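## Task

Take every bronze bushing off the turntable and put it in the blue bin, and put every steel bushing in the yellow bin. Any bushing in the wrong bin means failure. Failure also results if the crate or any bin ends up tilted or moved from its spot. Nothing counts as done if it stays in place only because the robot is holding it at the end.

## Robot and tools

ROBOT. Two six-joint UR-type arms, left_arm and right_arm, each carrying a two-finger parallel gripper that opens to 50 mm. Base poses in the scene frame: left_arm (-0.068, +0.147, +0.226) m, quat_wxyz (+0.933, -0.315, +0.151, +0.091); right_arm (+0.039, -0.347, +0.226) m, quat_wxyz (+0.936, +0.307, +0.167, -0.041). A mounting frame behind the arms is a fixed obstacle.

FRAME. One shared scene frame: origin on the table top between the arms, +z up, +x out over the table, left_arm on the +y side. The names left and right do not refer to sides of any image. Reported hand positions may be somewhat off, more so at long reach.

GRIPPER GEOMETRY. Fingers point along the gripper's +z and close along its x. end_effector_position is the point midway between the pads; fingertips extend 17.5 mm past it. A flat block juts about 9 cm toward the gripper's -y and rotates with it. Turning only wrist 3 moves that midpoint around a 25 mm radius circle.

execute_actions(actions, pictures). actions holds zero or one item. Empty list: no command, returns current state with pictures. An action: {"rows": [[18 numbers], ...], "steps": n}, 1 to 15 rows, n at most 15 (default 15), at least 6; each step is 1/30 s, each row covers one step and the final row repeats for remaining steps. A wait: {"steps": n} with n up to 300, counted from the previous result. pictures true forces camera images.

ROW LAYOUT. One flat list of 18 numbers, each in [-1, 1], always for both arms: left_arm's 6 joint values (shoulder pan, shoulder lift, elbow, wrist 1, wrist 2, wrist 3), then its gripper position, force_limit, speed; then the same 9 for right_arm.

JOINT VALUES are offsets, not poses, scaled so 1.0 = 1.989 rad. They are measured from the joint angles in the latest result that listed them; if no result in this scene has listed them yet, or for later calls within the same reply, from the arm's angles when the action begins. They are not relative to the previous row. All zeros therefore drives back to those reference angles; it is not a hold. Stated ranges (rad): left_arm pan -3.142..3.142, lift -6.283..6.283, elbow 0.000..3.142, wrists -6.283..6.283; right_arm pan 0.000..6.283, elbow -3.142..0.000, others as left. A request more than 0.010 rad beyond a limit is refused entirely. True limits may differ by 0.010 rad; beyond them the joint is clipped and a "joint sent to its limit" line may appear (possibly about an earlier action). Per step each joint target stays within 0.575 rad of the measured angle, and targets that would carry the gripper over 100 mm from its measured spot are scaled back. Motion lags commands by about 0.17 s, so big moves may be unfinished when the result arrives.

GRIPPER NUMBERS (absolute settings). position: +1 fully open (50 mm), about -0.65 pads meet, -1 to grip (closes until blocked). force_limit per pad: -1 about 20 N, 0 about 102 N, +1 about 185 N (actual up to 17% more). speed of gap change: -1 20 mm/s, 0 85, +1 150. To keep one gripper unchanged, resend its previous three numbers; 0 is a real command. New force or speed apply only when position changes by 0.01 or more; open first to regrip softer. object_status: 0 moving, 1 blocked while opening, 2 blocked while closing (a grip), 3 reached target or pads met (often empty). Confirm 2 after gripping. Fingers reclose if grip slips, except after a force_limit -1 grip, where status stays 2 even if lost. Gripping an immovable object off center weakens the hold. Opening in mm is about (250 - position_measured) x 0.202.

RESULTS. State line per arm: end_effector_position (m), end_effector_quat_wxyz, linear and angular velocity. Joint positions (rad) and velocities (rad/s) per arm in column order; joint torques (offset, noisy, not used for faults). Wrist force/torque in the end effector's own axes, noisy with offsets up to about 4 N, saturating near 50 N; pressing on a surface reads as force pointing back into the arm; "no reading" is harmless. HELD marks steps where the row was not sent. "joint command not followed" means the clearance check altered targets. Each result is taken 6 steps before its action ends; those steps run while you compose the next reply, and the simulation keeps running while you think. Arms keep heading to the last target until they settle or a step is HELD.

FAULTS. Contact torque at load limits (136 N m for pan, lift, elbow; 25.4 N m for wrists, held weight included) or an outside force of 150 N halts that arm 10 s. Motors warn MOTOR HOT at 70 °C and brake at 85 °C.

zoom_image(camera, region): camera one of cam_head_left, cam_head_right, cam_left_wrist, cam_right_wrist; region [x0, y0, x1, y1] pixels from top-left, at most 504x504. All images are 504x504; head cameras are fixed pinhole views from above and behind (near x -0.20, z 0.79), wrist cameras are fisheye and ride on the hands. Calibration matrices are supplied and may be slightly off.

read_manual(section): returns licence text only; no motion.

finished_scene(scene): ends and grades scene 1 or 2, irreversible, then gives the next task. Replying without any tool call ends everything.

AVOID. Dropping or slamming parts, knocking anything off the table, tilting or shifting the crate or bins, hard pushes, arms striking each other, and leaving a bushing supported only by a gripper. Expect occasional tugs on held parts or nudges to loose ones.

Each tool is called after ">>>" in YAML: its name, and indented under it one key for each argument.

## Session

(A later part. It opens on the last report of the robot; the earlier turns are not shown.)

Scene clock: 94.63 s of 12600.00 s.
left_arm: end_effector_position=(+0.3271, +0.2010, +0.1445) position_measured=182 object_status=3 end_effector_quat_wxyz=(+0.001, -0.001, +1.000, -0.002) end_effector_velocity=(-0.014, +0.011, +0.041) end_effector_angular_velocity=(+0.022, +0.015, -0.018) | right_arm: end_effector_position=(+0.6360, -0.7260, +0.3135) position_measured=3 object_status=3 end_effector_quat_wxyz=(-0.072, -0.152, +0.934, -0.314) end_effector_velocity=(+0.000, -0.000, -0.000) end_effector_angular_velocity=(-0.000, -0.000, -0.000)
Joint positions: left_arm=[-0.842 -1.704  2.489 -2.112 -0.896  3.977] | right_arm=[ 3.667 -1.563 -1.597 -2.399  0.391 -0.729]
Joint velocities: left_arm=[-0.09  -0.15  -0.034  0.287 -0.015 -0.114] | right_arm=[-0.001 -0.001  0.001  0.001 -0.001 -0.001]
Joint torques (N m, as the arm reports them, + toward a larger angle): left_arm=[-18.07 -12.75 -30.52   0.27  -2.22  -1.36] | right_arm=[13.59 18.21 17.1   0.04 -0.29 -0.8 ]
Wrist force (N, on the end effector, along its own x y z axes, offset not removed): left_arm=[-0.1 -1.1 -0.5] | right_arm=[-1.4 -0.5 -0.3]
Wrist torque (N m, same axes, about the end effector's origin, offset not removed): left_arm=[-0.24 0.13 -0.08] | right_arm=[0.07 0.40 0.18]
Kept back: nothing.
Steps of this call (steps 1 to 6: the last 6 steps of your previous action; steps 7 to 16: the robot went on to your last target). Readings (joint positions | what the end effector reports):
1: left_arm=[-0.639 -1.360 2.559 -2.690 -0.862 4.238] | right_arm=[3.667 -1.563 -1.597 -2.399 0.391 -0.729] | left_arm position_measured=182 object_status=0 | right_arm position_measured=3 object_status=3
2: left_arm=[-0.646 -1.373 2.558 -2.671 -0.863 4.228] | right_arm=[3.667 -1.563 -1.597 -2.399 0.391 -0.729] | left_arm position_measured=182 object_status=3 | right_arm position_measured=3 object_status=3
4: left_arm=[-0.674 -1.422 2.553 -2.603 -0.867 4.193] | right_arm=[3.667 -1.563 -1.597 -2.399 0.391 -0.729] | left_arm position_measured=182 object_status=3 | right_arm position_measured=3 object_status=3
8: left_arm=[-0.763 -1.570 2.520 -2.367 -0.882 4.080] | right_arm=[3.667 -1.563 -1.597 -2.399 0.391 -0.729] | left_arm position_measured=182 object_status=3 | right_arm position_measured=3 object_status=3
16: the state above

>>> execute_actions:
  actions:
    - {"rows":[[-0.03,0.043,-0.029,0.008,-0.01,-0.035,0.01,-0.4,0.3,0,0,0,0,0,0,1,-1,0],[-0.055,0.095,-0.055,-0.002,-0.02,-0.062,0.01,-0.4,0.3,0,0,0,0,0,0,1,-1,0],[-0.079,0.148,-0.081,-0.013,-0.029,-0.09,0.01,-0.4,0.3,0,0,0,0,0,0,1,-1,0],[-0.104,0.2,-0.107,-0.023,-0.038,-0.117,0.01,-0.4,0.3,0,0,0,0,0,0,1,-1,0],[-0.129,0.253,-0.134,-0.034,-0.048,-0.145,0.01,-0.4,0.3,0,0,0,0,0,0,1,-1,0],[-0.153,0.306,-0.16,-0.045,-0.057,-0.173,0.01,-0.4,0.3,0,0,0,0,0,0,1,-1,0],[-0.178,0.358,-0.186,-0.055,-0.067,-0.2,0.01,-0.4,0.3,0,0,0,0,0,0,1,-1,0],[-0.2026,0.4108,-0.2122,-0.0659,-0.0759,-0.2278,0.01,-0.4,0.3,0,0,0,0,0,0,1,-1,0]],"steps":15}

>>> execute_actions:
  actions:
    - {"steps":32}
  pictures: true

Scene clock: 95.30 s of 12600.00 s.
left_arm: end_effector_position=(+0.3617, +0.1040, +0.1726) position_measured=151 object_status=3 end_effector_quat_wxyz=(+0.004, -0.004, +1.000, -0.014) end_effector_velocity=(+0.113, -0.449, +0.094) end_effector_angular_velocity=(-0.115, -0.046, +0.051) | right_arm: end_effector_position=(+0.6360, -0.7260, +0.3135) position_measured=3 object_status=3 end_effector_quat_wxyz=(-0.072, -0.152, +0.934, -0.314) end_effector_velocity=(+0.000, -0.000, +0.000) end_effector_angular_velocity=(+0.000, -0.000, -0.001)
Joint positions: left_arm=[-0.975 -1.483  2.355 -2.128 -0.946  3.828] | right_arm=[ 3.667 -1.563 -1.597 -2.399  0.391 -0.729]
Joint velocities: left_arm=[-0.524  0.992 -0.556 -0.223 -0.199 -0.579] | right_arm=[-0.    -0.     0.001  0.     0.    -0.   ]
Joint torques (N m, as the arm reports them, + toward a larger angle): left_arm=[-31.87   7.27 -36.77  -5.27  -2.8   -2.72] | right_arm=[13.64 17.51 17.08  0.25 -0.32 -0.83]
Wrist force (N, on the end effector, along its own x y z axes, offset not removed): left_arm=[-0.6 -1.0 0.9] | right_arm=[3.2 0.3 4.8]
Wrist torque (N m, same axes, about the end effector's origin, offset not removed): left_arm=[-0.20 0.13 -0.04] | right_arm=[0.05 -0.40 0.01]
Steps of this call (steps 1 to 11: the robot went on to your last target; steps 12 to 20: the first 9 steps of this action). Readings (joint positions | what the end effector reports):
12: left_arm=[-0.853 -1.722 2.485 -2.076 -0.898 3.963] | right_arm=[3.667 -1.563 -1.597 -2.399 0.391 -0.729] | left_arm position_measured=178 object_status=0 | right_arm position_measured=3 object_status=3
13: left_arm=[-0.857 -1.718 2.481 -2.077 -0.900 3.959] | right_arm=[3.667 -1.563 -1.597 -2.399 0.391 -0.729] | left_arm position_measured=161 object_status=0 | right_arm position_measured=3 object_status=3
15: left_arm=[-0.885 -1.671 2.452 -2.090 -0.912 3.929] | right_arm=[3.667 -1.563 -1.597 -2.399 0.391 -0.729] | left_arm position_measured=151 object_status=0 | right_arm position_measured=3 object_status=3
19: left_arm=[-0.957 -1.518 2.374 -2.121 -0.939 3.847] | right_arm=[3.667 -1.563 -1.597 -2.399 0.391 -0.729] | left_arm position_measured=151 object_status=0 | right_arm position_measured=3 object_status=3
20: the state above

Scene clock: 96.37 s of 12600.00 s.
left_arm: end_effector_position=(+0.3356, -0.1492, +0.1610) position_measured=151 object_status=3 end_effector_quat_wxyz=(+0.000, +0.001, +1.000, -0.001) end_effector_velocity=(-0.002, -0.002, -0.002) end_effector_angular_velocity=(+0.003, +0.001, -0.002) | right_arm: end_effector_position=(+0.6360, -0.7260, +0.3135) position_measured=3 object_status=3 end_effector_quat_wxyz=(-0.072, -0.152, +0.934, -0.314) end_effector_velocity=(+0.000, -0.000, +0.000) end_effector_angular_velocity=(-0.000, -0.001, +0.001)
Joint positions: left_arm=[-1.245 -0.888  2.068 -2.243 -1.047  3.525] | right_arm=[ 3.667 -1.563 -1.597 -2.399  0.391 -0.729]
Joint velocities: left_arm=[-0.003  0.008 -0.002 -0.001 -0.001 -0.003] | right_arm=[ 0.001  0.     0.    -0.001 -0.001 -0.   ]
Joint torques (N m, as the arm reports them, + toward a larger angle): left_arm=[-37.14 -11.71 -30.63  -4.56  -1.94  -1.24] | right_arm=[13.4  17.38 17.05  0.1  -0.33 -0.8 ]
Wrist force (N, on the end effector, along its own x y z axes, offset not removed): left_arm=[-1.1 -0.8 1.0] | right_arm=[0.8 1.6 4.4]
Wrist torque (N m, same axes, about the end effector's origin, offset not removed): left_arm=[-0.14 0.32 -0.10] | right_arm=[0.56 0.18 -0.01]
Kept back: nothing.
Steps of this call (steps 1 to 6: the last 6 steps of your previous action; steps 7 to 32: the robot went on to your last target). Readings (joint positions | what the end effector reports):
1: left_arm=[-0.993 -1.450 2.336 -2.136 -0.953 3.808] | right_arm=[3.667 -1.563 -1.597 -2.399 0.391 -0.729] | left_arm position_measured=151 object_status=3 | right_arm position_measured=3 object_status=3
2: left_arm=[-1.010 -1.416 2.318 -2.144 -0.959 3.788] | right_arm=[3.667 -1.563 -1.597 -2.399 0.391 -0.729] | left_arm position_measured=151 object_status=3 | right_arm position_measured=3 object_status=3
4: left_arm=[-1.044 -1.343 2.281 -2.158 -0.972 3.750] | right_arm=[3.667 -1.563 -1.597 -2.399 0.391 -0.729] | left_arm position_measured=151 object_status=3 | right_arm position_measured=3 object_status=3
8: left_arm=[-1.111 -1.197 2.210 -2.187 -0.998 3.675] | right_arm=[3.667 -1.563 -1.597 -2.399 0.391 -0.729] | left_arm position_measured=151 object_status=3 | right_arm position_measured=3 object_status=3
32: the state above
camera_calibration (this result's frames):
cam_left_wrist: T_world_to_cam=[[-0.998316, 0.05612, -0.0146563, 0.350364], [0.0511336, 0.970811, 0.23433, 0.0984803], [0.0273791, 0.233186, -0.972047, 0.327652], [0, 0, 0, 1]] pos_world=[0.335767, -0.191672, 0.300551]
cam_right_wrist: T_world_to_cam=[[-0.932393, -0.252484, 0.258643, 0.32778], [-0.326722, 0.894777, -0.304346, 0.952083], [-0.154586, -0.368274, -0.916776, 0.26695], [0, 0, 0, 1]] pos_world=[0.657953, -0.670832, 0.449718]

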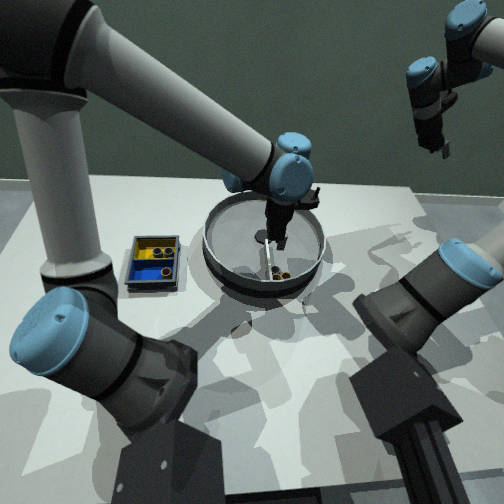

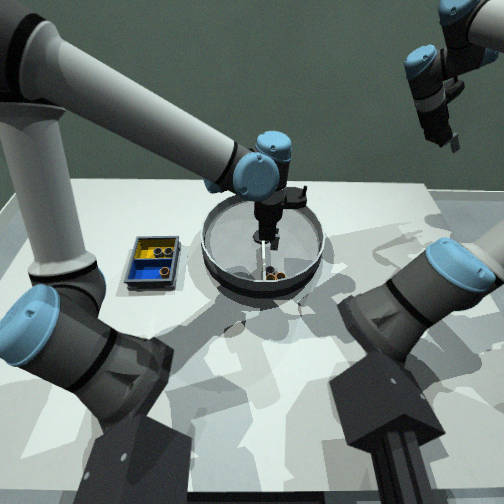

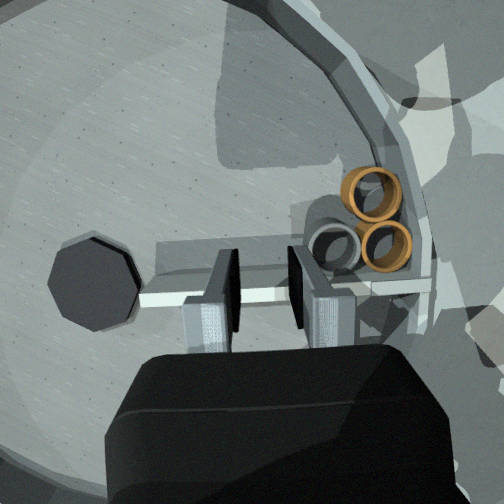

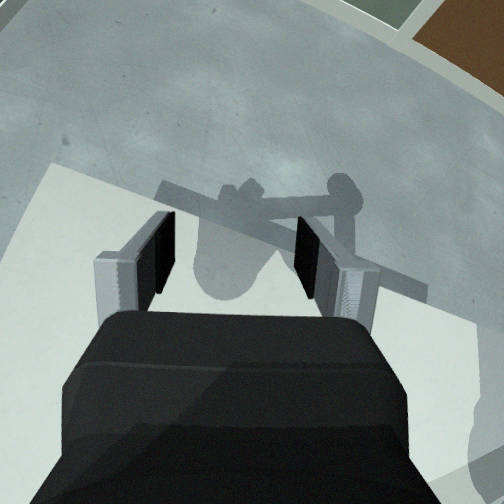

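>>> execute_actions:
  actions:
    - {"rows":[[0.002,0.01,0.01,-0.021,0.001,0.002,0.01,-0.4,0.3,0,0,0,0,0,0,1,-1,0],[0.0043,0.0197,0.0205,-0.043,0.0024,0.0042,0.01,-0.4,0.3,0,0,0,0,0,0,1,-1,0],[0.0064,0.0295,0.0307,-0.064,0.0037,0.0064,0.01,-0.4,0.3,0,0,0,0,0,0,1,-1,0],[0.0086,0.0394,0.041,-0.0855,0.0049,0.0085,0.01,-0.4,0.3,0,0,0,0,0,0,1,-1,0],[0.0107,0.0492,0.0512,-0.1069,0.0061,0.0106,0.01,-0.4,0.3,0,0,0,0,0,0,1,-1,0]],"steps":15}

>>> execute_actions:
  actions:
    - {"steps":15}
  pictures: true

>>> zoom_image:
  camera: "cam_left_wrist"
  region: [240, 205, 400, 345]

Scene clock: 97.30 s of 12600.00 s.
left_arm: end_effector_position=(+0.3155, -0.1454, +0.1160) position_measured=151 object_status=3 end_effector_quat_wxyz=(+0.001, +0.001, +1.000, +0.001) end_effector_velocity=(-0.060, +0.014, -0.130) end_effector_angular_velocity=(-0.022, -0.014, +0.017) | right_arm: end_effector_position=(+0.6360, -0.7260, +0.3135) position_measured=3 object_status=3 end_effector_quat_wxyz=(-0.072, -0.152, +0.934, -0.314) end_effector_velocity=(-0.000, -0.000, +0.000) end_effector_angular_velocity=(+0.000, +0.000, -0.001)
Joint positions: left_arm=[-1.23  -0.818  2.14  -2.39  -1.038  3.54 ] | right_arm=[ 3.667 -1.563 -1.597 -2.399  0.391 -0.729]
Joint velocities: left_arm=[ 0.047  0.216  0.226 -0.497  0.027  0.045] | right_arm=[-0.     0.     0.     0.     0.001  0.   ]
Joint torques (N m, as the arm reports them, + toward a larger angle): left_arm=[-20.7  -17.08  -9.81  -5.39   1.87   1.31] | right_arm=[14.18 17.62 17.57  0.14 -0.26 -0.83]
Wrist force (N, on the end effector, along its own x y z axes, offset not removed): left_arm=[-1.1 -1.2 2.6] | right_arm=[-2.4 -6.9 3.1]
Wrist torque (N m, same axes, about the end effector's origin, offset not removed): left_arm=[-0.22 0.34 -0.07] | right_arm=[-0.98 0.50 -0.13]
Steps of this call (steps 1 to 15: the robot went on to your last target; steps 16 to 19: nothing new was sent; steps 20 to 28: the first 9 steps of this action). Readings (joint positions | what the end effector reports):
20: left_arm=[-1.245 -0.887 2.067 -2.243 -1.047 3.524] | right_arm=[3.667 -1.563 -1.597 -2.399 0.391 -0.729] | left_arm position_measured=151 object_status=3 | right_arm position_measured=3 object_status=3
21: left_arm=[-1.245 -0.885 2.069 -2.246 -1.047 3.525] | right_arm=[3.667 -1.563 -1.597 -2.399 0.391 -0.729] | left_arm position_measured=151 object_status=3 | right_arm position_measured=3 object_status=3
23: left_arm=[-1.242 -0.872 2.083 -2.272 -1.045 3.528] | right_arm=[3.667 -1.563 -1.597 -2.399 0.391 -0.729] | left_arm position_measured=151 object_status=3 | right_arm position_measured=3 object_status=3
27: left_arm=[-1.231 -0.826 2.131 -2.371 -1.039 3.538] | right_arm=[3.667 -1.563 -1.597 -2.399 0.391 -0.729] | left_arm position_measured=151 object_status=3 | right_arm position_measured=3 object_status=3
28: the state above

Scene clock: 97.80 s of 12600.00 s.
left_arm: end_effector_position=(+0.3079, -0.1432, +0.0998) position_measured=151 object_status=3 end_effector_quat_wxyz=(+0.002, +0.000, +1.000, -0.001) end_effector_velocity=(-0.001, -0.000, -0.002) end_effector_angular_velocity=(-0.002, -0.002, -0.000) | right_arm: end_effector_position=(+0.6360, -0.7260, +0.3135) position_measured=3 object_status=3 end_effector_quat_wxyz=(-0.072, -0.152, +0.934, -0.314) end_effector_velocity=(-0.001, -0.000, -0.000) end_effector_angular_velocity=(-0.000, +0.003, -0.000)
Joint positions: left_arm=[-1.224 -0.79   2.169 -2.454 -1.035  3.546] | right_arm=[ 3.667 -1.563 -1.597 -2.399  0.391 -0.729]
Joint velocities: left_arm=[-0.001  0.004  0.004 -0.011  0.     0.001] | right_arm=[-0.001 -0.     0.    -0.001  0.001 -0.001]
Joint torques (N m, as the arm reports them, + toward a larger angle): left_arm=[-20.77 -13.64  -3.49  -4.77   1.59   1.3 ] | right_arm=[14.44 17.7  17.04 -0.02 -0.2  -0.77]
Wrist force (N, on the end effector, along its own x y z axes, offset not removed): left_arm=[-2.0 -1.6 0.8] | right_arm=[-0.7 3.2 -0.1]
Wrist torque (N m, same axes, about the end effector's origin, offset not removed): left_arm=[-0.21 0.50 0.01] | right_arm=[0.45 0.46 0.30]
Kept back: nothing.
Steps of this call (steps 1 to 6: the last 6 steps of your previous action; steps 7 to 15: the robot went on to your last target). Readings (joint positions | what the end effector reports):
1: left_arm=[-1.228 -0.811 2.147 -2.405 -1.038 3.541] | right_arm=[3.667 -1.563 -1.597 -2.399 0.391 -0.729] | left_arm position_measured=151 object_status=3 | right_arm position_measured=3 object_status=3
2: left_arm=[-1.227 -0.806 2.152 -2.417 -1.037 3.542] | right_arm=[3.667 -1.563 -1.597 -2.399 0.391 -0.729] | left_arm position_measured=151 object_status=3 | right_arm position_measured=3 object_status=3
4: left_arm=[-1.226 -0.800 2.159 -2.432 -1.036 3.544] | right_arm=[3.667 -1.563 -1.597 -2.399 0.391 -0.729] | left_arm position_measured=151 object_status=3 | right_arm position_measured=3 object_status=3
8: left_arm=[-1.224 -0.793 2.166 -2.447 -1.035 3.545] | right_arm=[3.667 -1.563 -1.597 -2.399 0.391 -0.729] | left_arm position_measured=151 object_status=3 | right_arm position_measured=3 object_status=3
15: the state above
camera_calibration (this result's frames):
cam_left_wrist: T_world_to_cam=[[-0.998362, 0.0545972, -0.0170751, 0.321475], [0.0491091, 0.97108, 0.233651, 0.109146], [0.0293379, 0.232429, -0.972171, 0.266819], [0, 0, 0, 1]] pos_world=[0.307761, -0.185558, 0.239381]
cam_right_wrist: T_world_to_cam=[[-0.932393, -0.252484, 0.258643, 0.32778], [-0.326722, 0.894777, -0.304346, 0.952083], [-0.154586, -0.368274, -0.916776, 0.26695], [0, 0, 0, 1]] pos_world=[0.657953, -0.670832, 0.449718]

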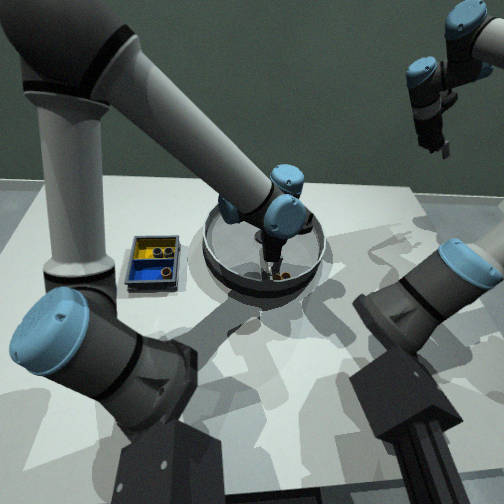

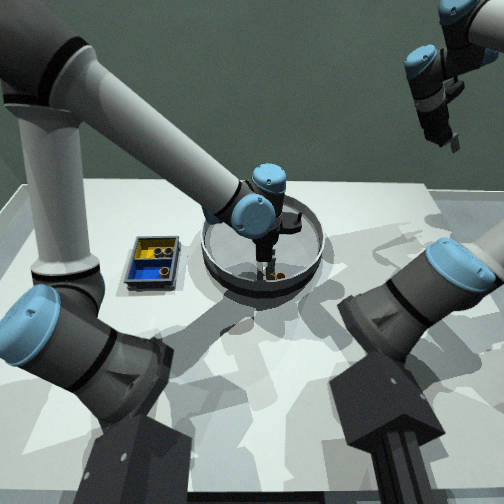

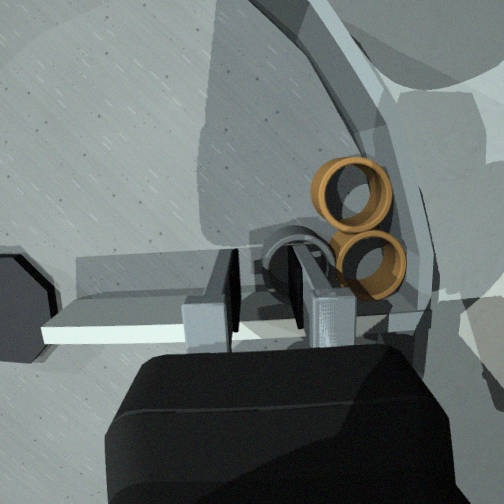

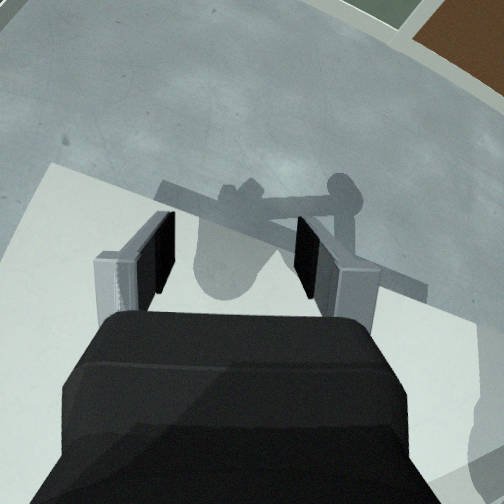

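Region (240, 205, 400, 345) of cam_left_wrist's 504x504 image, scaled by 3.150, with more detail than that image has; it fills the top 441 rows of this view, and the rest is white.

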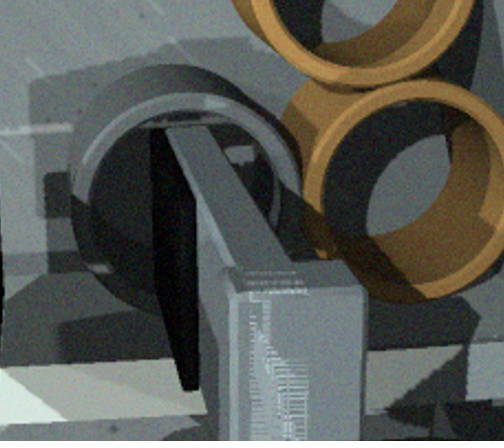

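>>> execute_actions:
  actions:
    - {"rows":[[-0.0004,0.0008,0.0009,-0.0016,-0.0002,-0.0004,0.01,-0.4,0.3,0,0,0,0,0,0,1,-1,0],[0.0003,0.0019,0.001,-0.003,0.0001,0.0003,0.01,-0.4,0.3,0,0,0,0,0,0,1,-1,0],[0.001,0.003,0.001,-0.0045,0.0004,0.001,0.01,-0.4,0.3,0,0,0,0,0,0,1,-1,0],[0.0017,0.004,0.0011,-0.006,0.0007,0.0018,0.01,-0.4,0.3,0,0,0,0,0,0,1,-1,0]],"steps":11}

>>> execute_actions:
  actions:
    - {"steps":10}

Scene clock: 98.43 s of 12600.00 s.
left_arm: end_effector_position=(+0.3074, -0.1432, +0.0984) position_measured=151 object_status=3 end_effector_quat_wxyz=(+0.002, +0.000, +1.000, -0.001) end_effector_velocity=(-0.000, -0.001, -0.015) end_effector_angular_velocity=(-0.002, -0.000, -0.000) | right_arm: end_effector_position=(+0.6360, -0.7260, +0.3135) position_measured=3 object_status=3 end_effector_quat_wxyz=(-0.072, -0.152, +0.934, -0.314) end_effector_velocity=(+0.000, -0.000, +0.000) end_effector_angular_velocity=(+0.000, -0.002, -0.002)
Joint positions: left_arm=[-1.223 -0.787  2.17  -2.459 -1.035  3.546] | right_arm=[ 3.667 -1.563 -1.597 -2.399  0.391 -0.729]
Joint velocities: left_arm=[ 0.016  0.033  0.003 -0.047  0.007  0.018] | right_arm=[-0.001 -0.001  0.001  0.001 -0.001  0.001]
Joint torques (N m, as the arm reports them, + toward a larger angle): left_arm=[-19.92 -14.03  -3.6   -4.82   1.72   1.54] | right_arm=[13.96 17.33 17.5   0.1  -0.34 -0.79]
Wrist force (N, on the end effector, along its own x y z axes, offset not removed): left_arm=[-0.8 -0.9 1.2] | right_arm=[-1.9 -2.3 0.8]
Wrist torque (N m, same axes, about the end effector's origin, offset not removed): left_arm=[-0.14 0.23 -0.03] | right_arm=[-0.43 0.68 0.15]
Steps of this call (steps 1 to 14: the robot went on to your last target; steps 15 to 19: the first 5 steps of this action). Readings (joint positions | what the end effector reports):
15: left_arm=[-1.223 -0.790 2.169 -2.455 -1.035 3.546] | right_arm=[3.667 -1.563 -1.597 -2.399 0.391 -0.729] | left_arm position_measured=151 object_status=3 | right_arm position_measured=3 object_status=3
16: left_arm=[-1.223 -0.790 2.170 -2.455 -1.035 3.546] | right_arm=[3.667 -1.563 -1.597 -2.399 0.391 -0.729] | left_arm position_measured=151 object_status=3 | right_arm position_measured=3 object_status=3
18: left_arm=[-1.223 -0.788 2.170 -2.457 -1.035 3.546] | right_arm=[3.667 -1.563 -1.597 -2.399 0.391 -0.729] | left_arm position_measured=151 object_status=3 | right_arm position_measured=3 object_status=3
19: the state above

Scene clock: 98.77 s of 12600.00 s.
left_arm: end_effector_position=(+0.3073, -0.1432, +0.0962) position_measured=151 object_status=3 end_effector_quat_wxyz=(+0.002, +0.000, +1.000, -0.001) end_effector_velocity=(+0.000, -0.000, -0.001) end_effector_angular_velocity=(-0.000, +0.001, -0.000) | right_arm: end_effector_position=(+0.6360, -0.7260, +0.3135) position_measured=3 object_status=3 end_effector_quat_wxyz=(-0.072, -0.152, +0.934, -0.314) end_effector_velocity=(-0.000, -0.000, -0.000) end_effector_angular_velocity=(+0.000, +0.000, -0.002)
Joint positions: left_arm=[-1.22  -0.783  2.171 -2.465 -1.034  3.549] | right_arm=[ 3.667 -1.563 -1.597 -2.399  0.391 -0.729]
Joint velocities: left_arm=[ 0.002  0.003 -0.001 -0.003  0.     0.002] | right_arm=[-0.001  0.     0.     0.     0.001  0.001]
Joint torques (N m, as the arm reports them, + toward a larger angle): left_arm=[-20.12 -13.44  -4.39  -4.75   1.46   1.54] | right_arm=[13.68 17.38 17.31  0.03 -0.19 -0.68]
Wrist force (N, on the end effector, along its own x y z axes, offset not removed): left_arm=[-0.9 -1.0 1.2] | right_arm=[0.1 0.1 1.1]
Wrist torque (N m, same axes, about the end effector's origin, offset not removed): left_arm=[-0.22 0.25 -0.07] | right_arm=[0.01 -0.06 0.20]
Kept back: nothing.
Steps of this call (steps 1 to 6: the last 6 steps of your previous action; steps 7 to 10: the robot went on to your last target). Readings (joint positions | what the end effector reports):
1: left_arm=[-1.222 -0.786 2.170 -2.460 -1.034 3.547] | right_arm=[3.667 -1.563 -1.597 -2.399 0.391 -0.729] | left_arm position_measured=151 object_status=3 | right_arm position_measured=3 object_status=3
2: left_arm=[-1.222 -0.785 2.171 -2.461 -1.034 3.548] | right_arm=[3.667 -1.563 -1.597 -2.399 0.391 -0.729] | left_arm position_measured=151 object_status=3 | right_arm position_measured=3 object_status=3
4: left_arm=[-1.221 -0.784 2.171 -2.463 -1.034 3.548] | right_arm=[3.667 -1.563 -1.597 -2.399 0.391 -0.729] | left_arm position_measured=151 object_status=3 | right_arm position_measured=3 object_status=3
8: left_arm=[-1.221 -0.783 2.171 -2.465 -1.034 3.549] | right_arm=[3.667 -1.563 -1.597 -2.399 0.391 -0.729] | left_arm position_measured=151 object_status=3 | right_arm position_measured=3 object_status=3
10: the state above

>>> execute_actions:
  actions: []

Scene clock: 100.73 s of 12600.00 s.
left_arm: end_effector_position=(+0.3073, -0.1432, +0.0960) position_measured=151 object_status=3 end_effector_quat_wxyz=(+0.002, +0.000, +1.000, -0.001) end_effector_velocity=(-0.000, -0.000, +0.000) end_effector_angular_velocity=(-0.000, -0.001, -0.001) | right_arm: end_effector_position=(+0.6360, -0.7260, +0.3135) position_measured=3 object_status=3 end_effector_quat_wxyz=(-0.072, -0.152, +0.934, -0.314) end_effector_velocity=(-0.001, -0.001, -0.001) end_effector_angular_velocity=(-0.000, +0.000, -0.002)
Joint positions: left_arm=[-1.22  -0.782  2.171 -2.466 -1.034  3.549] | right_arm=[ 3.667 -1.563 -1.597 -2.399  0.391 -0.729]
Joint velocities: left_arm=[-0.001  0.     0.     0.    -0.    -0.   ] | right_arm=[-0.002  0.    -0.     0.     0.     0.001]
Joint torques (N m, as the arm reports them, + toward a larger angle): left_arm=[-21.11 -13.58  -4.25  -4.8    1.66   1.23] | right_arm=[13.4  17.65 17.01  0.03 -0.3  -0.76]
Wrist force (N, on the end effector, along its own x y z axes, offset not removed): left_arm=[-1.6 -0.8 -0.2] | right_arm=[6.5 1.5 0.6]
Wrist torque (N m, same axes, about the end effector's origin, offset not removed): left_arm=[-0.24 0.40 -0.03] | right_arm=[0.26 -1.07 -0.18]
Kept back: nothing.
Steps of this call (steps 1 to 15: the robot went on to your last target; steps 16 to 59: nothing new was sent). Readings (joint positions | what the end effector reports):
1: left_arm=[-1.220 -0.783 2.171 -2.465 -1.034 3.549] | right_arm=[3.667 -1.563 -1.597 -2.399 0.391 -0.729] | left_arm position_measured=151 object_status=3 | right_arm position_measured=3 object_status=3
2: left_arm=[-1.220 -0.783 2.171 -2.466 -1.034 3.549] | right_arm=[3.667 -1.563 -1.597 -2.399 0.391 -0.729] | left_arm position_measured=151 object_status=3 | right_arm position_measured=3 object_status=3
4: left_arm=[-1.220 -0.782 2.171 -2.466 -1.034 3.549] | right_arm=[3.667 -1.563 -1.597 -2.399 0.391 -0.729] | left_arm position_measured=151 object_status=3 | right_arm position_measured=3 object_status=3
8: left_arm=[-1.220 -0.782 2.171 -2.466 -1.034 3.549] | right_arm=[3.667 -1.563 -1.597 -2.399 0.391 -0.729] | left_arm position_measured=151 object_status=3 | right_arm position_measured=3 object_status=3
59: the state above
All arms were judged still, so your last target was given up. Only a new action makes them travel on or press farther. Fingers that are still opening or closing keep moving.
camera_calibration (this result's frames):
cam_left_wrist: T_world_to_cam=[[-0.99836, 0.0547033, -0.0168924, 0.320851], [0.0492579, 0.971097, 0.233545, 0.110019], [0.0291799, 0.23233, -0.972199, 0.263164], [0, 0, 0, 1]] pos_world=[0.307227, -0.185532, 0.235573]
cam_right_wrist: T_world_to_cam=[[-0.932392, -0.252484, 0.258643, 0.32778], [-0.326722, 0.894777, -0.304345, 0.952083], [-0.154586, -0.368274, -0.916776, 0.26695], [0, 0, 0, 1]] pos_world=[0.657953, -0.670832, 0.449718]

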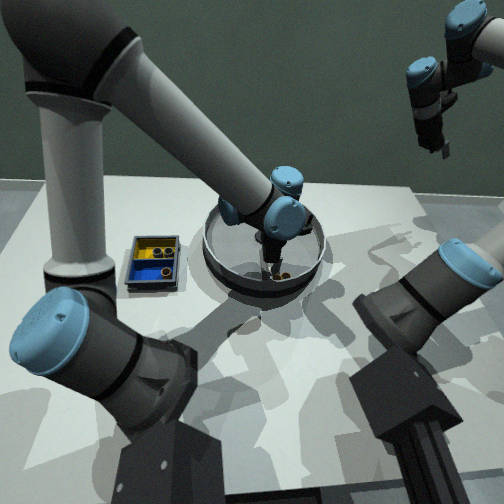

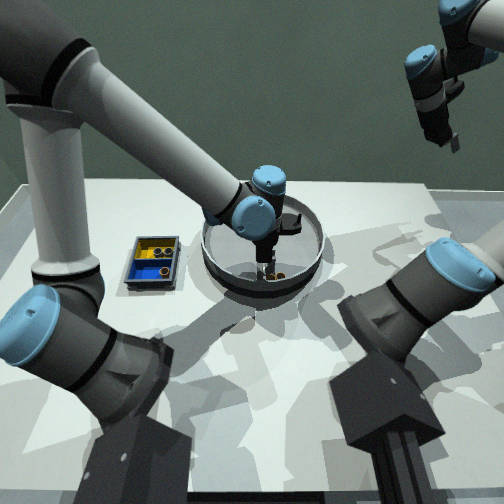

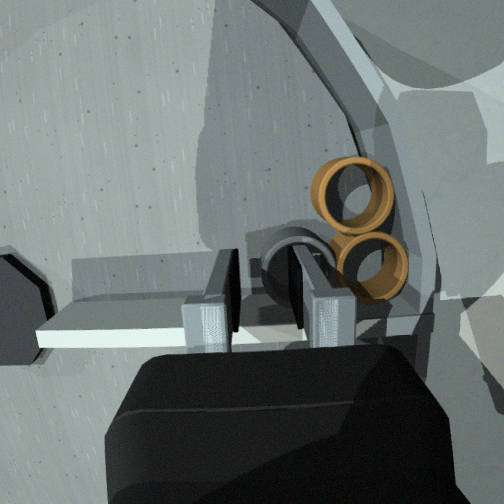

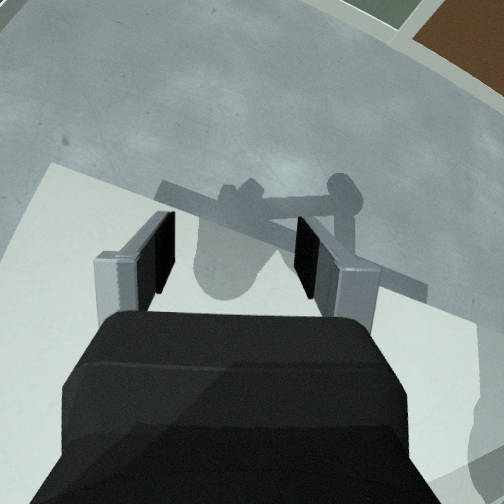

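>>> execute_actions:
  actions:
    - {"rows": [[0.001,0.0017,0.0001,-0.0024,0.0004,0.001,0.01,-0.4,0.3,0,0,0,0,0,0,1,-1,0],[0.002,0.0034,0.0002,-0.0048,0.0009,0.002,0.01,-0.4,0.3,0,0,0,0,0,0,1,-1,0]], "steps": 10}

>>> execute_actions:
  actions:
    - {"steps": 6}

Scene clock: 101.13 s of 12600.00 s.
left_arm: end_effector_position=(+0.3074, -0.1432, +0.0948) position_measured=151 object_status=3 end_effector_quat_wxyz=(+0.002, +0.000, +1.000, -0.001) end_effector_velocity=(+0.001, -0.000, -0.015) end_effector_angular_velocity=(-0.001, +0.001, +0.001) | right_arm: end_effector_position=(+0.6360, -0.7260, +0.3135) position_measured=3 object_status=3 end_effector_quat_wxyz=(-0.072, -0.152, +0.934, -0.314) end_effector_velocity=(-0.000, -0.001, +0.000) end_effector_angular_velocity=(-0.000, -0.001, -0.001)
Joint positions: left_arm=[-1.219 -0.78   2.171 -2.469 -1.033  3.551] | right_arm=[ 3.667 -1.563 -1.597 -2.399  0.391 -0.729]
Joint velocities: left_arm=[ 0.018  0.031  0.001 -0.043  0.008  0.018] | right_arm=[-0.     0.001  0.    -0.    -0.     0.001]
Joint torques (N m, as the arm reports them, + toward a larger angle): left_arm=[-20.92 -14.92  -3.35  -4.8    1.37   1.63] | right_arm=[13.62 17.6  16.93  0.04 -0.39 -0.7 ]
Wrist force (N, on the end effector, along its own x y z axes, offset not removed): left_arm=[-1.2 -0.6 -0.1] | right_arm=[-0.3 2.8 1.1]
Wrist torque (N m, same axes, about the end effector's origin, offset not removed): left_arm=[-0.19 0.28 -0.02] | right_arm=[0.42 0.28 0.20]
Steps of this call (steps 1 to 8: nothing new was sent; steps 9 to 12: the first 4 steps of this action). Readings (joint positions | what the end effector reports):
9: left_arm=[-1.220 -0.782 2.171 -2.466 -1.034 3.549] | right_arm=[3.667 -1.563 -1.597 -2.399 0.391 -0.729] | left_arm position_measured=151 object_status=3 | right_arm position_measured=3 object_status=3
10: left_arm=[-1.220 -0.782 2.171 -2.466 -1.033 3.550] | right_arm=[3.667 -1.563 -1.597 -2.399 0.391 -0.729] | left_arm position_measured=151 object_status=3 | right_arm position_measured=3 object_status=3
12: the state above

Scene clock: 101.33 s of 12600.00 s.
left_arm: end_effector_position=(+0.3076, -0.1432, +0.0932) position_measured=151 object_status=3 end_effector_quat_wxyz=(+0.002, +0.000, +1.000, -0.001) end_effector_velocity=(+0.000, -0.000, -0.003) end_effector_angular_velocity=(-0.000, -0.000, +0.000) | right_arm: end_effector_position=(+0.6360, -0.7260, +0.3135) position_measured=3 object_status=3 end_effector_quat_wxyz=(-0.072, -0.152, +0.934, -0.314) end_effector_velocity=(-0.000, -0.001, -0.000) end_effector_angular_velocity=(+0.000, +0.001, -0.001)
Joint positions: left_arm=[-1.217 -0.776  2.171 -2.474 -1.032  3.553] | right_arm=[ 3.667 -1.563 -1.597 -2.399  0.391 -0.729]
Joint velocities: left_arm=[ 0.004  0.007 -0.    -0.01   0.002  0.004] | right_arm=[-0.001  0.     0.    -0.     0.    -0.001]
Joint torques (N m, as the arm reports them, + toward a larger angle): left_arm=[-21.   -12.92  -4.23  -4.72   1.34   1.57] | right_arm=[14.2  17.16 16.76  0.16 -0.26 -0.6 ]
Wrist force (N, on the end effector, along its own x y z axes, offset not removed): left_arm=[-1.3 -1.2 0.4] | right_arm=[1.6 1.9 -1.3]
Wrist torque (N m, same axes, about the end effector's origin, offset not removed): left_arm=[-0.33 0.29 -0.06] | right_arm=[0.15 -0.15 0.07]
Kept back: nothing.
Steps of this call (steps 1 to 6: the last 6 steps of your previous action). Readings (joint positions | what the end effector reports):
1: left_arm=[-1.218 -0.779 2.171 -2.471 -1.033 3.551] | right_arm=[3.667 -1.563 -1.597 -2.399 0.391 -0.729] | left_arm position_measured=151 object_status=3 | right_arm position_measured=3 object_status=3
2: left_arm=[-1.218 -0.778 2.171 -2.472 -1.032 3.552] | right_arm=[3.667 -1.563 -1.597 -2.399 0.391 -0.729] | left_arm position_measured=151 object_status=3 | right_arm position_measured=3 object_status=3
4: left_arm=[-1.217 -0.777 2.171 -2.473 -1.032 3.552] | right_arm=[3.667 -1.563 -1.597 -2.399 0.391 -0.729] | left_arm position_measured=151 object_status=3 | right_arm position_measured=3 object_status=3
6: the state above

>>> execute_actions:
  actions:
    - {"rows": [[0.0022,0.0035,0.0002,-0.005,0.001,0.0023,0.01,-0.4,0.3,0,0,0,0,0,0,1,-1,0],[0.0044,0.007,0.0003,-0.01,0.002,0.0047,0.01,-0.4,0.3,0,0,0,0,0,0,1,-1,0],[0.0065,0.0106,0.0005,-0.0151,0.003,0.007,0.01,-0.4,0.3,0,0,0,0,0,0,1,-1,0],[0.0065,0.0106,0.0005,-0.0151,0.003,0.007,0.01,-0.4,0.3,0,0,0,0,0,0,1,-1,0],[0.0065,0.0106,0.0005,-0.0151,0.003,0.007,0.01,-0.4,0.3,0,0,0,0,0,0,1,-1,0],[0.0065,0.0106,0.0005,-0.0151,0.003,0.007,0.01,-0.4,0.3,0,0,0,0,0,0,1,-1,0],[0.0065,0.0106,0.0005,-0.0151,0.003,0.007,0.01,-0.4,0.3,0,0,0,0,0,0,1,-1,0],[0.0065,0.0106,0.0005,-0.0151,0.003,0.007,0.01,-0.4,0.3,0,0,0,0,0,0,1,-1,0],[0.0065,0.0106,0.0005,-0.0151,0.003,0.007,0.01,-0.4,0.3,0,0,0,0,0,0,1,-1,0],[0.0065,0.0106,0.0005,-0.0151,0.003,0.007,0.01,-0.4,0.3,0,0,0,0,0,0,1,-1,0],[0.0065,0.0106,0.0005,-0.0151,0.003,0.007,0.01,-0.4,0.3,0,0,0,0,0,0,1,-1,0],[0.0065,0.0106,0.0005,-0.0151,0.003,0.007,-1,-0.4,0.3,0,0,0,0,0,0,1,-1,0]], "steps": 15}

>>> execute_actions:
  actions:
    - {"steps": 16}

Scene clock: 103.50 s of 12600.00 s.
left_arm: end_effector_position=(+0.3084, -0.1432, +0.0853) position_measured=151 object_status=3 end_effector_quat_wxyz=(+0.002, +0.000, +1.000, -0.001) end_effector_velocity=(+0.001, +0.000, -0.016) end_effector_angular_velocity=(-0.001, -0.001, -0.000) | right_arm: end_effector_position=(+0.6360, -0.7260, +0.3135) position_measured=3 object_status=3 end_effector_quat_wxyz=(-0.072, -0.152, +0.934, -0.314) end_effector_velocity=(+0.000, +0.000, +0.000) end_effector_angular_velocity=(-0.000, -0.001, +0.001)
Joint positions: left_arm=[-1.206 -0.76   2.172 -2.498 -1.027  3.564] | right_arm=[ 3.667 -1.563 -1.597 -2.399  0.391 -0.729]
Joint velocities: left_arm=[ 0.02   0.033  0.002 -0.047  0.009  0.021] | right_arm=[ 0.001  0.    -0.001 -0.    -0.     0.   ]
Joint torques (N m, as the arm reports them, + toward a larger angle): left_arm=[-21.43 -13.59  -3.25  -4.96   1.28   1.31] | right_arm=[13.66 17.65 17.32 -0.04 -0.3  -0.84]
Wrist force (N, on the end effector, along its own x y z axes, offset not removed): left_arm=[-0.7 -1.0 0.5] | right_arm=[-1.0 -0.4 4.0]
Wrist torque (N m, same axes, about the end effector's origin, offset not removed): left_arm=[-0.25 0.33 0.02] | right_arm=[0.06 0.33 0.11]
Steps of this call (steps 1 to 15: the robot went on to your last target; steps 16 to 56: nothing new was sent; steps 57 to 65: the first 9 steps of this action). Readings (joint positions | what the end effector reports):
57: left_arm=[-1.216 -0.776 2.171 -2.475 -1.032 3.553] | right_arm=[3.667 -1.563 -1.597 -2.399 0.391 -0.729] | left_arm position_measured=151 object_status=3 | right_arm position_measured=3 object_status=3
58: left_arm=[-1.216 -0.775 2.171 -2.476 -1.032 3.554] | right_arm=[3.667 -1.563 -1.597 -2.399 0.391 -0.729] | left_arm position_measured=151 object_status=3 | right_arm position_measured=3 object_status=3
60: left_arm=[-1.213 -0.770 2.172 -2.483 -1.030 3.557] | right_arm=[3.667 -1.563 -1.597 -2.399 0.391 -0.729] | left_arm position_measured=151 object_status=3 | right_arm position_measured=3 object_status=3
64: left_arm=[-1.207 -0.761 2.172 -2.496 -1.028 3.563] | right_arm=[3.667 -1.563 -1.597 -2.399 0.391 -0.729] | left_arm position_measured=151 object_status=3 | right_arm position_measured=3 object_status=3
65: the state above

Scene clock: 104.03 s of 12600.00 s.
left_arm: end_effector_position=(+0.3086, -0.1432, +0.0834) position_measured=215 object_status=2 end_effector_quat_wxyz=(+0.002, +0.000, +1.000, -0.002) end_effector_velocity=(-0.000, -0.000, -0.000) end_effector_angular_velocity=(+0.000, -0.001, -0.001) | right_arm: end_effector_position=(+0.6360, -0.7260, +0.3135) position_measured=3 object_status=3 end_effector_quat_wxyz=(-0.072, -0.152, +0.934, -0.314) end_effector_velocity=(-0.000, -0.000, -0.000) end_effector_angular_velocity=(-0.000, -0.000, -0.001)
Joint positions: left_arm=[-1.204 -0.756  2.172 -2.504 -1.026  3.567] | right_arm=[ 3.667 -1.563 -1.597 -2.399  0.391 -0.729]
Joint velocities: left_arm=[-0.001  0.001  0.    -0.001  0.     0.   ] | right_arm=[-0.    -0.    -0.     0.     0.     0.001]
Joint torques (N m, as the arm reports them, + toward a larger angle): left_arm=[-14.47  -3.18   0.23  -4.28   0.75   1.14] | right_arm=[13.73 17.86 17.28  0.16 -0.32 -0.71]
Wrist force (N, on the end effector, along its own x y z axes, offset not removed): left_arm=[-0.1 11.7 -31.0] | right_arm=[1.1 -0.8 -1.9]
Wrist torque (N m, same axes, about the end effector's origin, offset not removed): left_arm=[-0.41 0.45 0.16] | right_arm=[-0.08 -0.14 0.06]
Kept back: nothing.
Steps of this call (steps 1 to 6: the last 6 steps of your previous action; steps 7 to 15: the robot went on to your last target; step 16: nothing new was sent). Readings (joint positions | what the end effector reports):
1: left_arm=[-1.206 -0.759 2.172 -2.499 -1.027 3.564] | right_arm=[3.667 -1.563 -1.597 -2.399 0.391 -0.729] | left_arm position_measured=151 object_status=3 | right_arm position_measured=3 object_status=3
2: left_arm=[-1.205 -0.758 2.172 -2.500 -1.027 3.565] | right_arm=[3.667 -1.563 -1.597 -2.399 0.391 -0.729] | left_arm position_measured=151 object_status=3 | right_arm position_measured=3 object_status=3
4: left_arm=[-1.205 -0.757 2.172 -2.502 -1.027 3.566] | right_arm=[3.667 -1.563 -1.597 -2.399 0.391 -0.729] | left_arm position_measured=173 object_status=0 | right_arm position_measured=3 object_status=3
8: left_arm=[-1.204 -0.756 2.172 -2.503 -1.026 3.566] | right_arm=[3.667 -1.563 -1.597 -2.399 0.391 -0.729] | left_arm position_measured=215 object_status=0 | right_arm position_measured=3 object_status=3
16: the state above
All arms were judged still, so your last target was given up. Only a new action makes them travel on or press farther. Fingers that are still opening or closing keep moving.

>>> execute_actions:
  actions:
    - {"rows": [[-0.0086,-0.0156,-0.0022,0.0223,-0.0039,-0.0093,-1,-0.4,0.3,0,0,0,0,0,0,1,-1,0],[-0.0173,-0.0312,-0.0045,0.0447,-0.0078,-0.0186,-1,-0.4,0.3,0,0,0,0,0,0,1,-1,0],[-0.0272,-0.0478,-0.0123,0.0757,-0.0127,-0.0289,-1,-0.4,0.3,0,0,0,0,0,0,1,-1,0],[-0.0372,-0.0644,-0.0201,0.1066,-0.0176,-0.0392,-1,-0.4,0.3,0,0,0,0,0,0,1,-1,0],[-0.0372,-0.0644,-0.0201,0.1066,-0.0176,-0.0392,-1,-0.4,0.3,0,0,0,0,0,0,1,-1,0],[-0.0372,-0.0644,-0.0201,0.1066,-0.0176,-0.0392,-1,-0.4,0.3,0,0,0,0,0,0,1,-1,0],[-0.0372,-0.0644,-0.0201,0.1066,-0.0176,-0.0392,-1,-0.4,0.3,0,0,0,0,0,0,1,-1,0],[-0.002,-0.107,-0.009,0.116,-0.005,0.001,-1,-0.4,0.3,0,0,0,0,0,0,1,-1,0],[0.032,-0.150,0.001,0.124,0.007,0.041,-1,-0.4,0.3,0,0,0,0,0,0,1,-1,0],[0.067,-0.193,0.012,0.133,0.019,0.081,-1,-0.4,0.3,0,0,0,0,0,0,1,-1,0],[0.102,-0.236,0.023,0.142,0.031,0.121,-1,-0.4,0.3,0,0,0,0,0,0,1,-1,0],[0.137,-0.279,0.033,0.151,0.043,0.161,-1,-0.4,0.3,0,0,0,0,0,0,1,-1,0],[0.171,-0.322,0.044,0.159,0.055,0.201,-1,-0.4,0.3,0,0,0,0,0,0,1,-1,0],[0.206,-0.365,0.055,0.168,0.067,0.241,-1,-0.4,0.3,0,0,0,0,0,0,1,-1,0],[0.2408,-0.4077,0.0654,0.177,0.0794,0.2805,-1,-0.4,0.3,0,0,0,0,0,0,1,-1,0]], "steps": 15}

>>> execute_actions:
  actions:
    - {"steps": 30}
  pictures: true

Scene clock: 105.03 s of 12600.00 s.
left_arm: end_effector_position=(+0.3110, -0.1443, +0.1335) position_measured=215 object_status=2 end_effector_quat_wxyz=(+0.002, -0.000, +1.000, -0.001) end_effector_velocity=(+0.075, +0.149, +0.127) end_effector_angular_velocity=(+0.071, +0.037, -0.050) | right_arm: end_effector_position=(+0.6360, -0.7260, +0.3135) position_measured=3 object_status=3 end_effector_quat_wxyz=(-0.072, -0.152, +0.934, -0.314) end_effector_velocity=(-0.000, +0.000, -0.000) end_effector_angular_velocity=(+0.000, -0.000, -0.001)
Joint positions: left_arm=[-1.255 -0.855  2.145 -2.349 -1.05   3.512] | right_arm=[ 3.667 -1.563 -1.597 -2.399  0.391 -0.729]
Joint velocities: left_arm=[ 0.098 -0.52   0.015  0.547  0.039  0.103] | right_arm=[-0.     0.    -0.001  0.001  0.     0.   ]
Joint torques (N m, as the arm reports them, + toward a larger angle): left_arm=[ 22.63 -71.45   0.84   0.73   4.31   4.11] | right_arm=[14.27 17.61 17.9   0.25 -0.4  -0.75]
Wrist force (N, on the end effector, along its own x y z axes, offset not removed): left_arm=[2.8 -9.0 -2.4] | right_arm=[0.7 1.1 -4.0]
Wrist torque (N m, same axes, about the end effector's origin, offset not removed): left_arm=[-1.26 -0.22 -0.14] | right_arm=[0.18 0.07 0.10]
Steps of this call (steps 1 to 21: nothing new was sent; steps 22 to 30: the first 9 steps of this action). Readings (joint positions | what the end effector reports):
22: left_arm=[-1.204 -0.755 2.172 -2.504 -1.026 3.567] | right_arm=[3.667 -1.563 -1.597 -2.399 0.391 -0.729] | left_arm position_measured=215 object_status=2 | right_arm position_measured=3 object_status=3
23: left_arm=[-1.205 -0.758 2.172 -2.501 -1.027 3.565] | right_arm=[3.667 -1.563 -1.597 -2.399 0.391 -0.729] | left_arm position_measured=215 object_status=2 | right_arm position_measured=3 object_status=3
25: left_arm=[-1.217 -0.778 2.168 -2.473 -1.033 3.552] | right_arm=[3.667 -1.563 -1.597 -2.399 0.391 -0.729] | left_arm position_measured=215 object_status=2 | right_arm position_measured=3 object_status=3
29: left_arm=[-1.254 -0.841 2.147 -2.368 -1.050 3.514] | right_arm=[3.667 -1.563 -1.597 -2.399 0.391 -0.729] | left_arm position_measured=215 object_status=2 | right_arm position_measured=3 object_status=3
30: the state above

Scene clock: 106.03 s of 12600.00 s.
left_arm: end_effector_position=(+0.4024, +0.2100, +0.1472) position_measured=215 object_status=2 end_effector_quat_wxyz=(+0.001, +0.000, +1.000, +0.001) end_effector_velocity=(-0.005, +0.041, -0.001) end_effector_angular_velocity=(+0.010, -0.002, +0.005) | right_arm: end_effector_position=(+0.6360, -0.7260, +0.3135) position_measured=3 object_status=3 end_effector_quat_wxyz=(-0.072, -0.152, +0.934, -0.314) end_effector_velocity=(-0.000, +0.000, -0.000) end_effector_angular_velocity=(+0.000, +0.001, +0.000)
Joint positions: left_arm=[-0.733 -1.556  2.3   -2.154 -0.871  4.116] | right_arm=[ 3.667 -1.563 -1.597 -2.399  0.391 -0.729]
Joint velocities: left_arm=[ 0.058 -0.076  0.016  0.017  0.018  0.067] | right_arm=[-0.    -0.001  0.    -0.     0.001 -0.   ]
Joint torques (N m, as the arm reports them, + toward a larger angle): left_arm=[ -8.13 -21.26  -5.57   0.07   1.17   1.64] | right_arm=[14.42 18.27 17.12  0.2  -0.32 -0.77]
Wrist force (N, on the end effector, along its own x y z axes, offset not removed): left_arm=[-0.3 -1.1 -0.6] | right_arm=[2.2 -1.1 0.8]
Wrist torque (N m, same axes, about the end effector's origin, offset not removed): left_arm=[-0.25 0.18 -0.02] | right_arm=[-0.18 -0.21 0.06]
Kept back: nothing.
Steps of this call (steps 1 to 6: the last 6 steps of your previous action; steps 7 to 30: the robot went on to your last target). Readings (joint positions | what the end effector reports):
1: left_arm=[-1.246 -0.878 2.148 -2.331 -1.046 3.523] | right_arm=[3.667 -1.563 -1.597 -2.399 0.391 -0.729] | left_arm position_measured=215 object_status=2 | right_arm position_measured=3 object_status=3
2: left_arm=[-1.227 -0.910 2.154 -2.316 -1.039 3.544] | right_arm=[3.667 -1.563 -1.597 -2.399 0.391 -0.729] | left_arm position_measured=215 object_status=2 | right_arm position_measured=3 object_status=3
4: left_arm=[-1.181 -0.974 2.167 -2.296 -1.023 3.597] | right_arm=[3.667 -1.563 -1.597 -2.399 0.391 -0.729] | left_arm position_measured=215 object_status=2 | right_arm position_measured=3 object_status=3
8: left_arm=[-1.090 -1.093 2.195 -2.265 -0.992 3.703] | right_arm=[3.667 -1.563 -1.597 -2.399 0.391 -0.729] | left_arm position_measured=215 object_status=2 | right_arm position_measured=3 object_status=3
30: the state above
camera_calibration (this result's frames):
cam_left_wrist: T_world_to_cam=[[-0.998395, 0.0544093, -0.0157207, 0.397222], [0.0491589, 0.970386, 0.236503, -0.24986], [0.0281231, 0.235351, -0.971504, 0.227805], [0, 0, 0, 1]] pos_world=[0.402461, 0.167234, 0.286651]
cam_right_wrist: T_world_to_cam=[[-0.932392, -0.252484, 0.258643, 0.32778], [-0.326723, 0.894777, -0.304346, 0.952083], [-0.154586, -0.368274, -0.916776, 0.26695], [0, 0, 0, 1]] pos_world=[0.657953, -0.670832, 0.449718]

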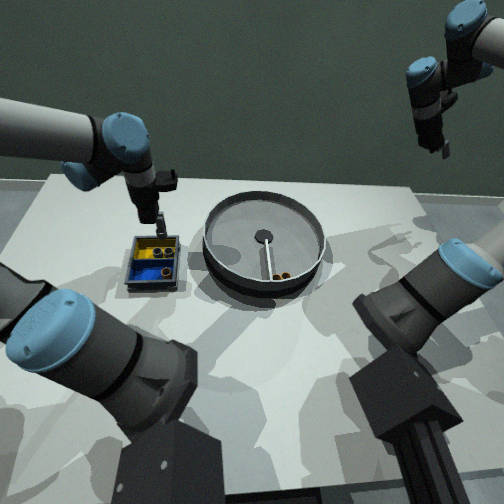

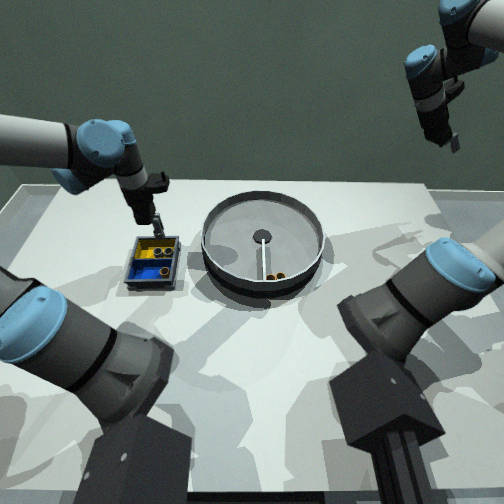

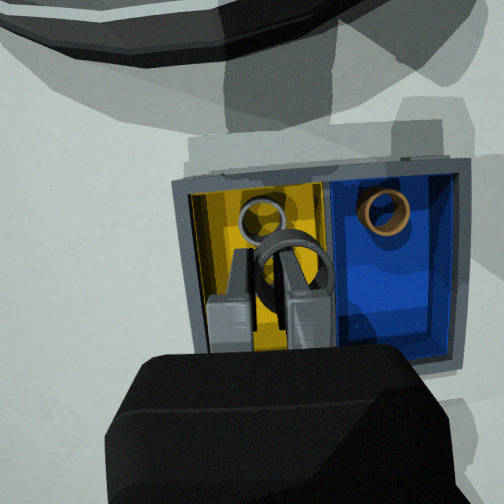

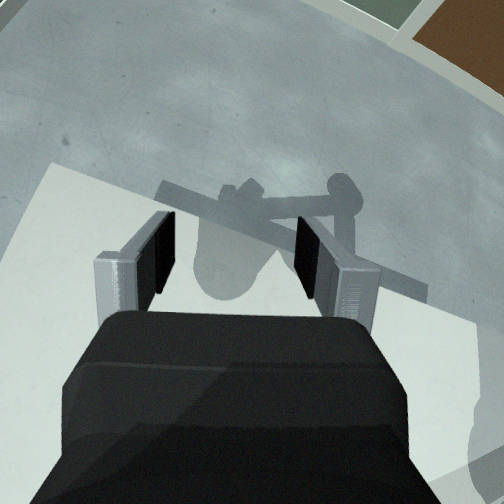

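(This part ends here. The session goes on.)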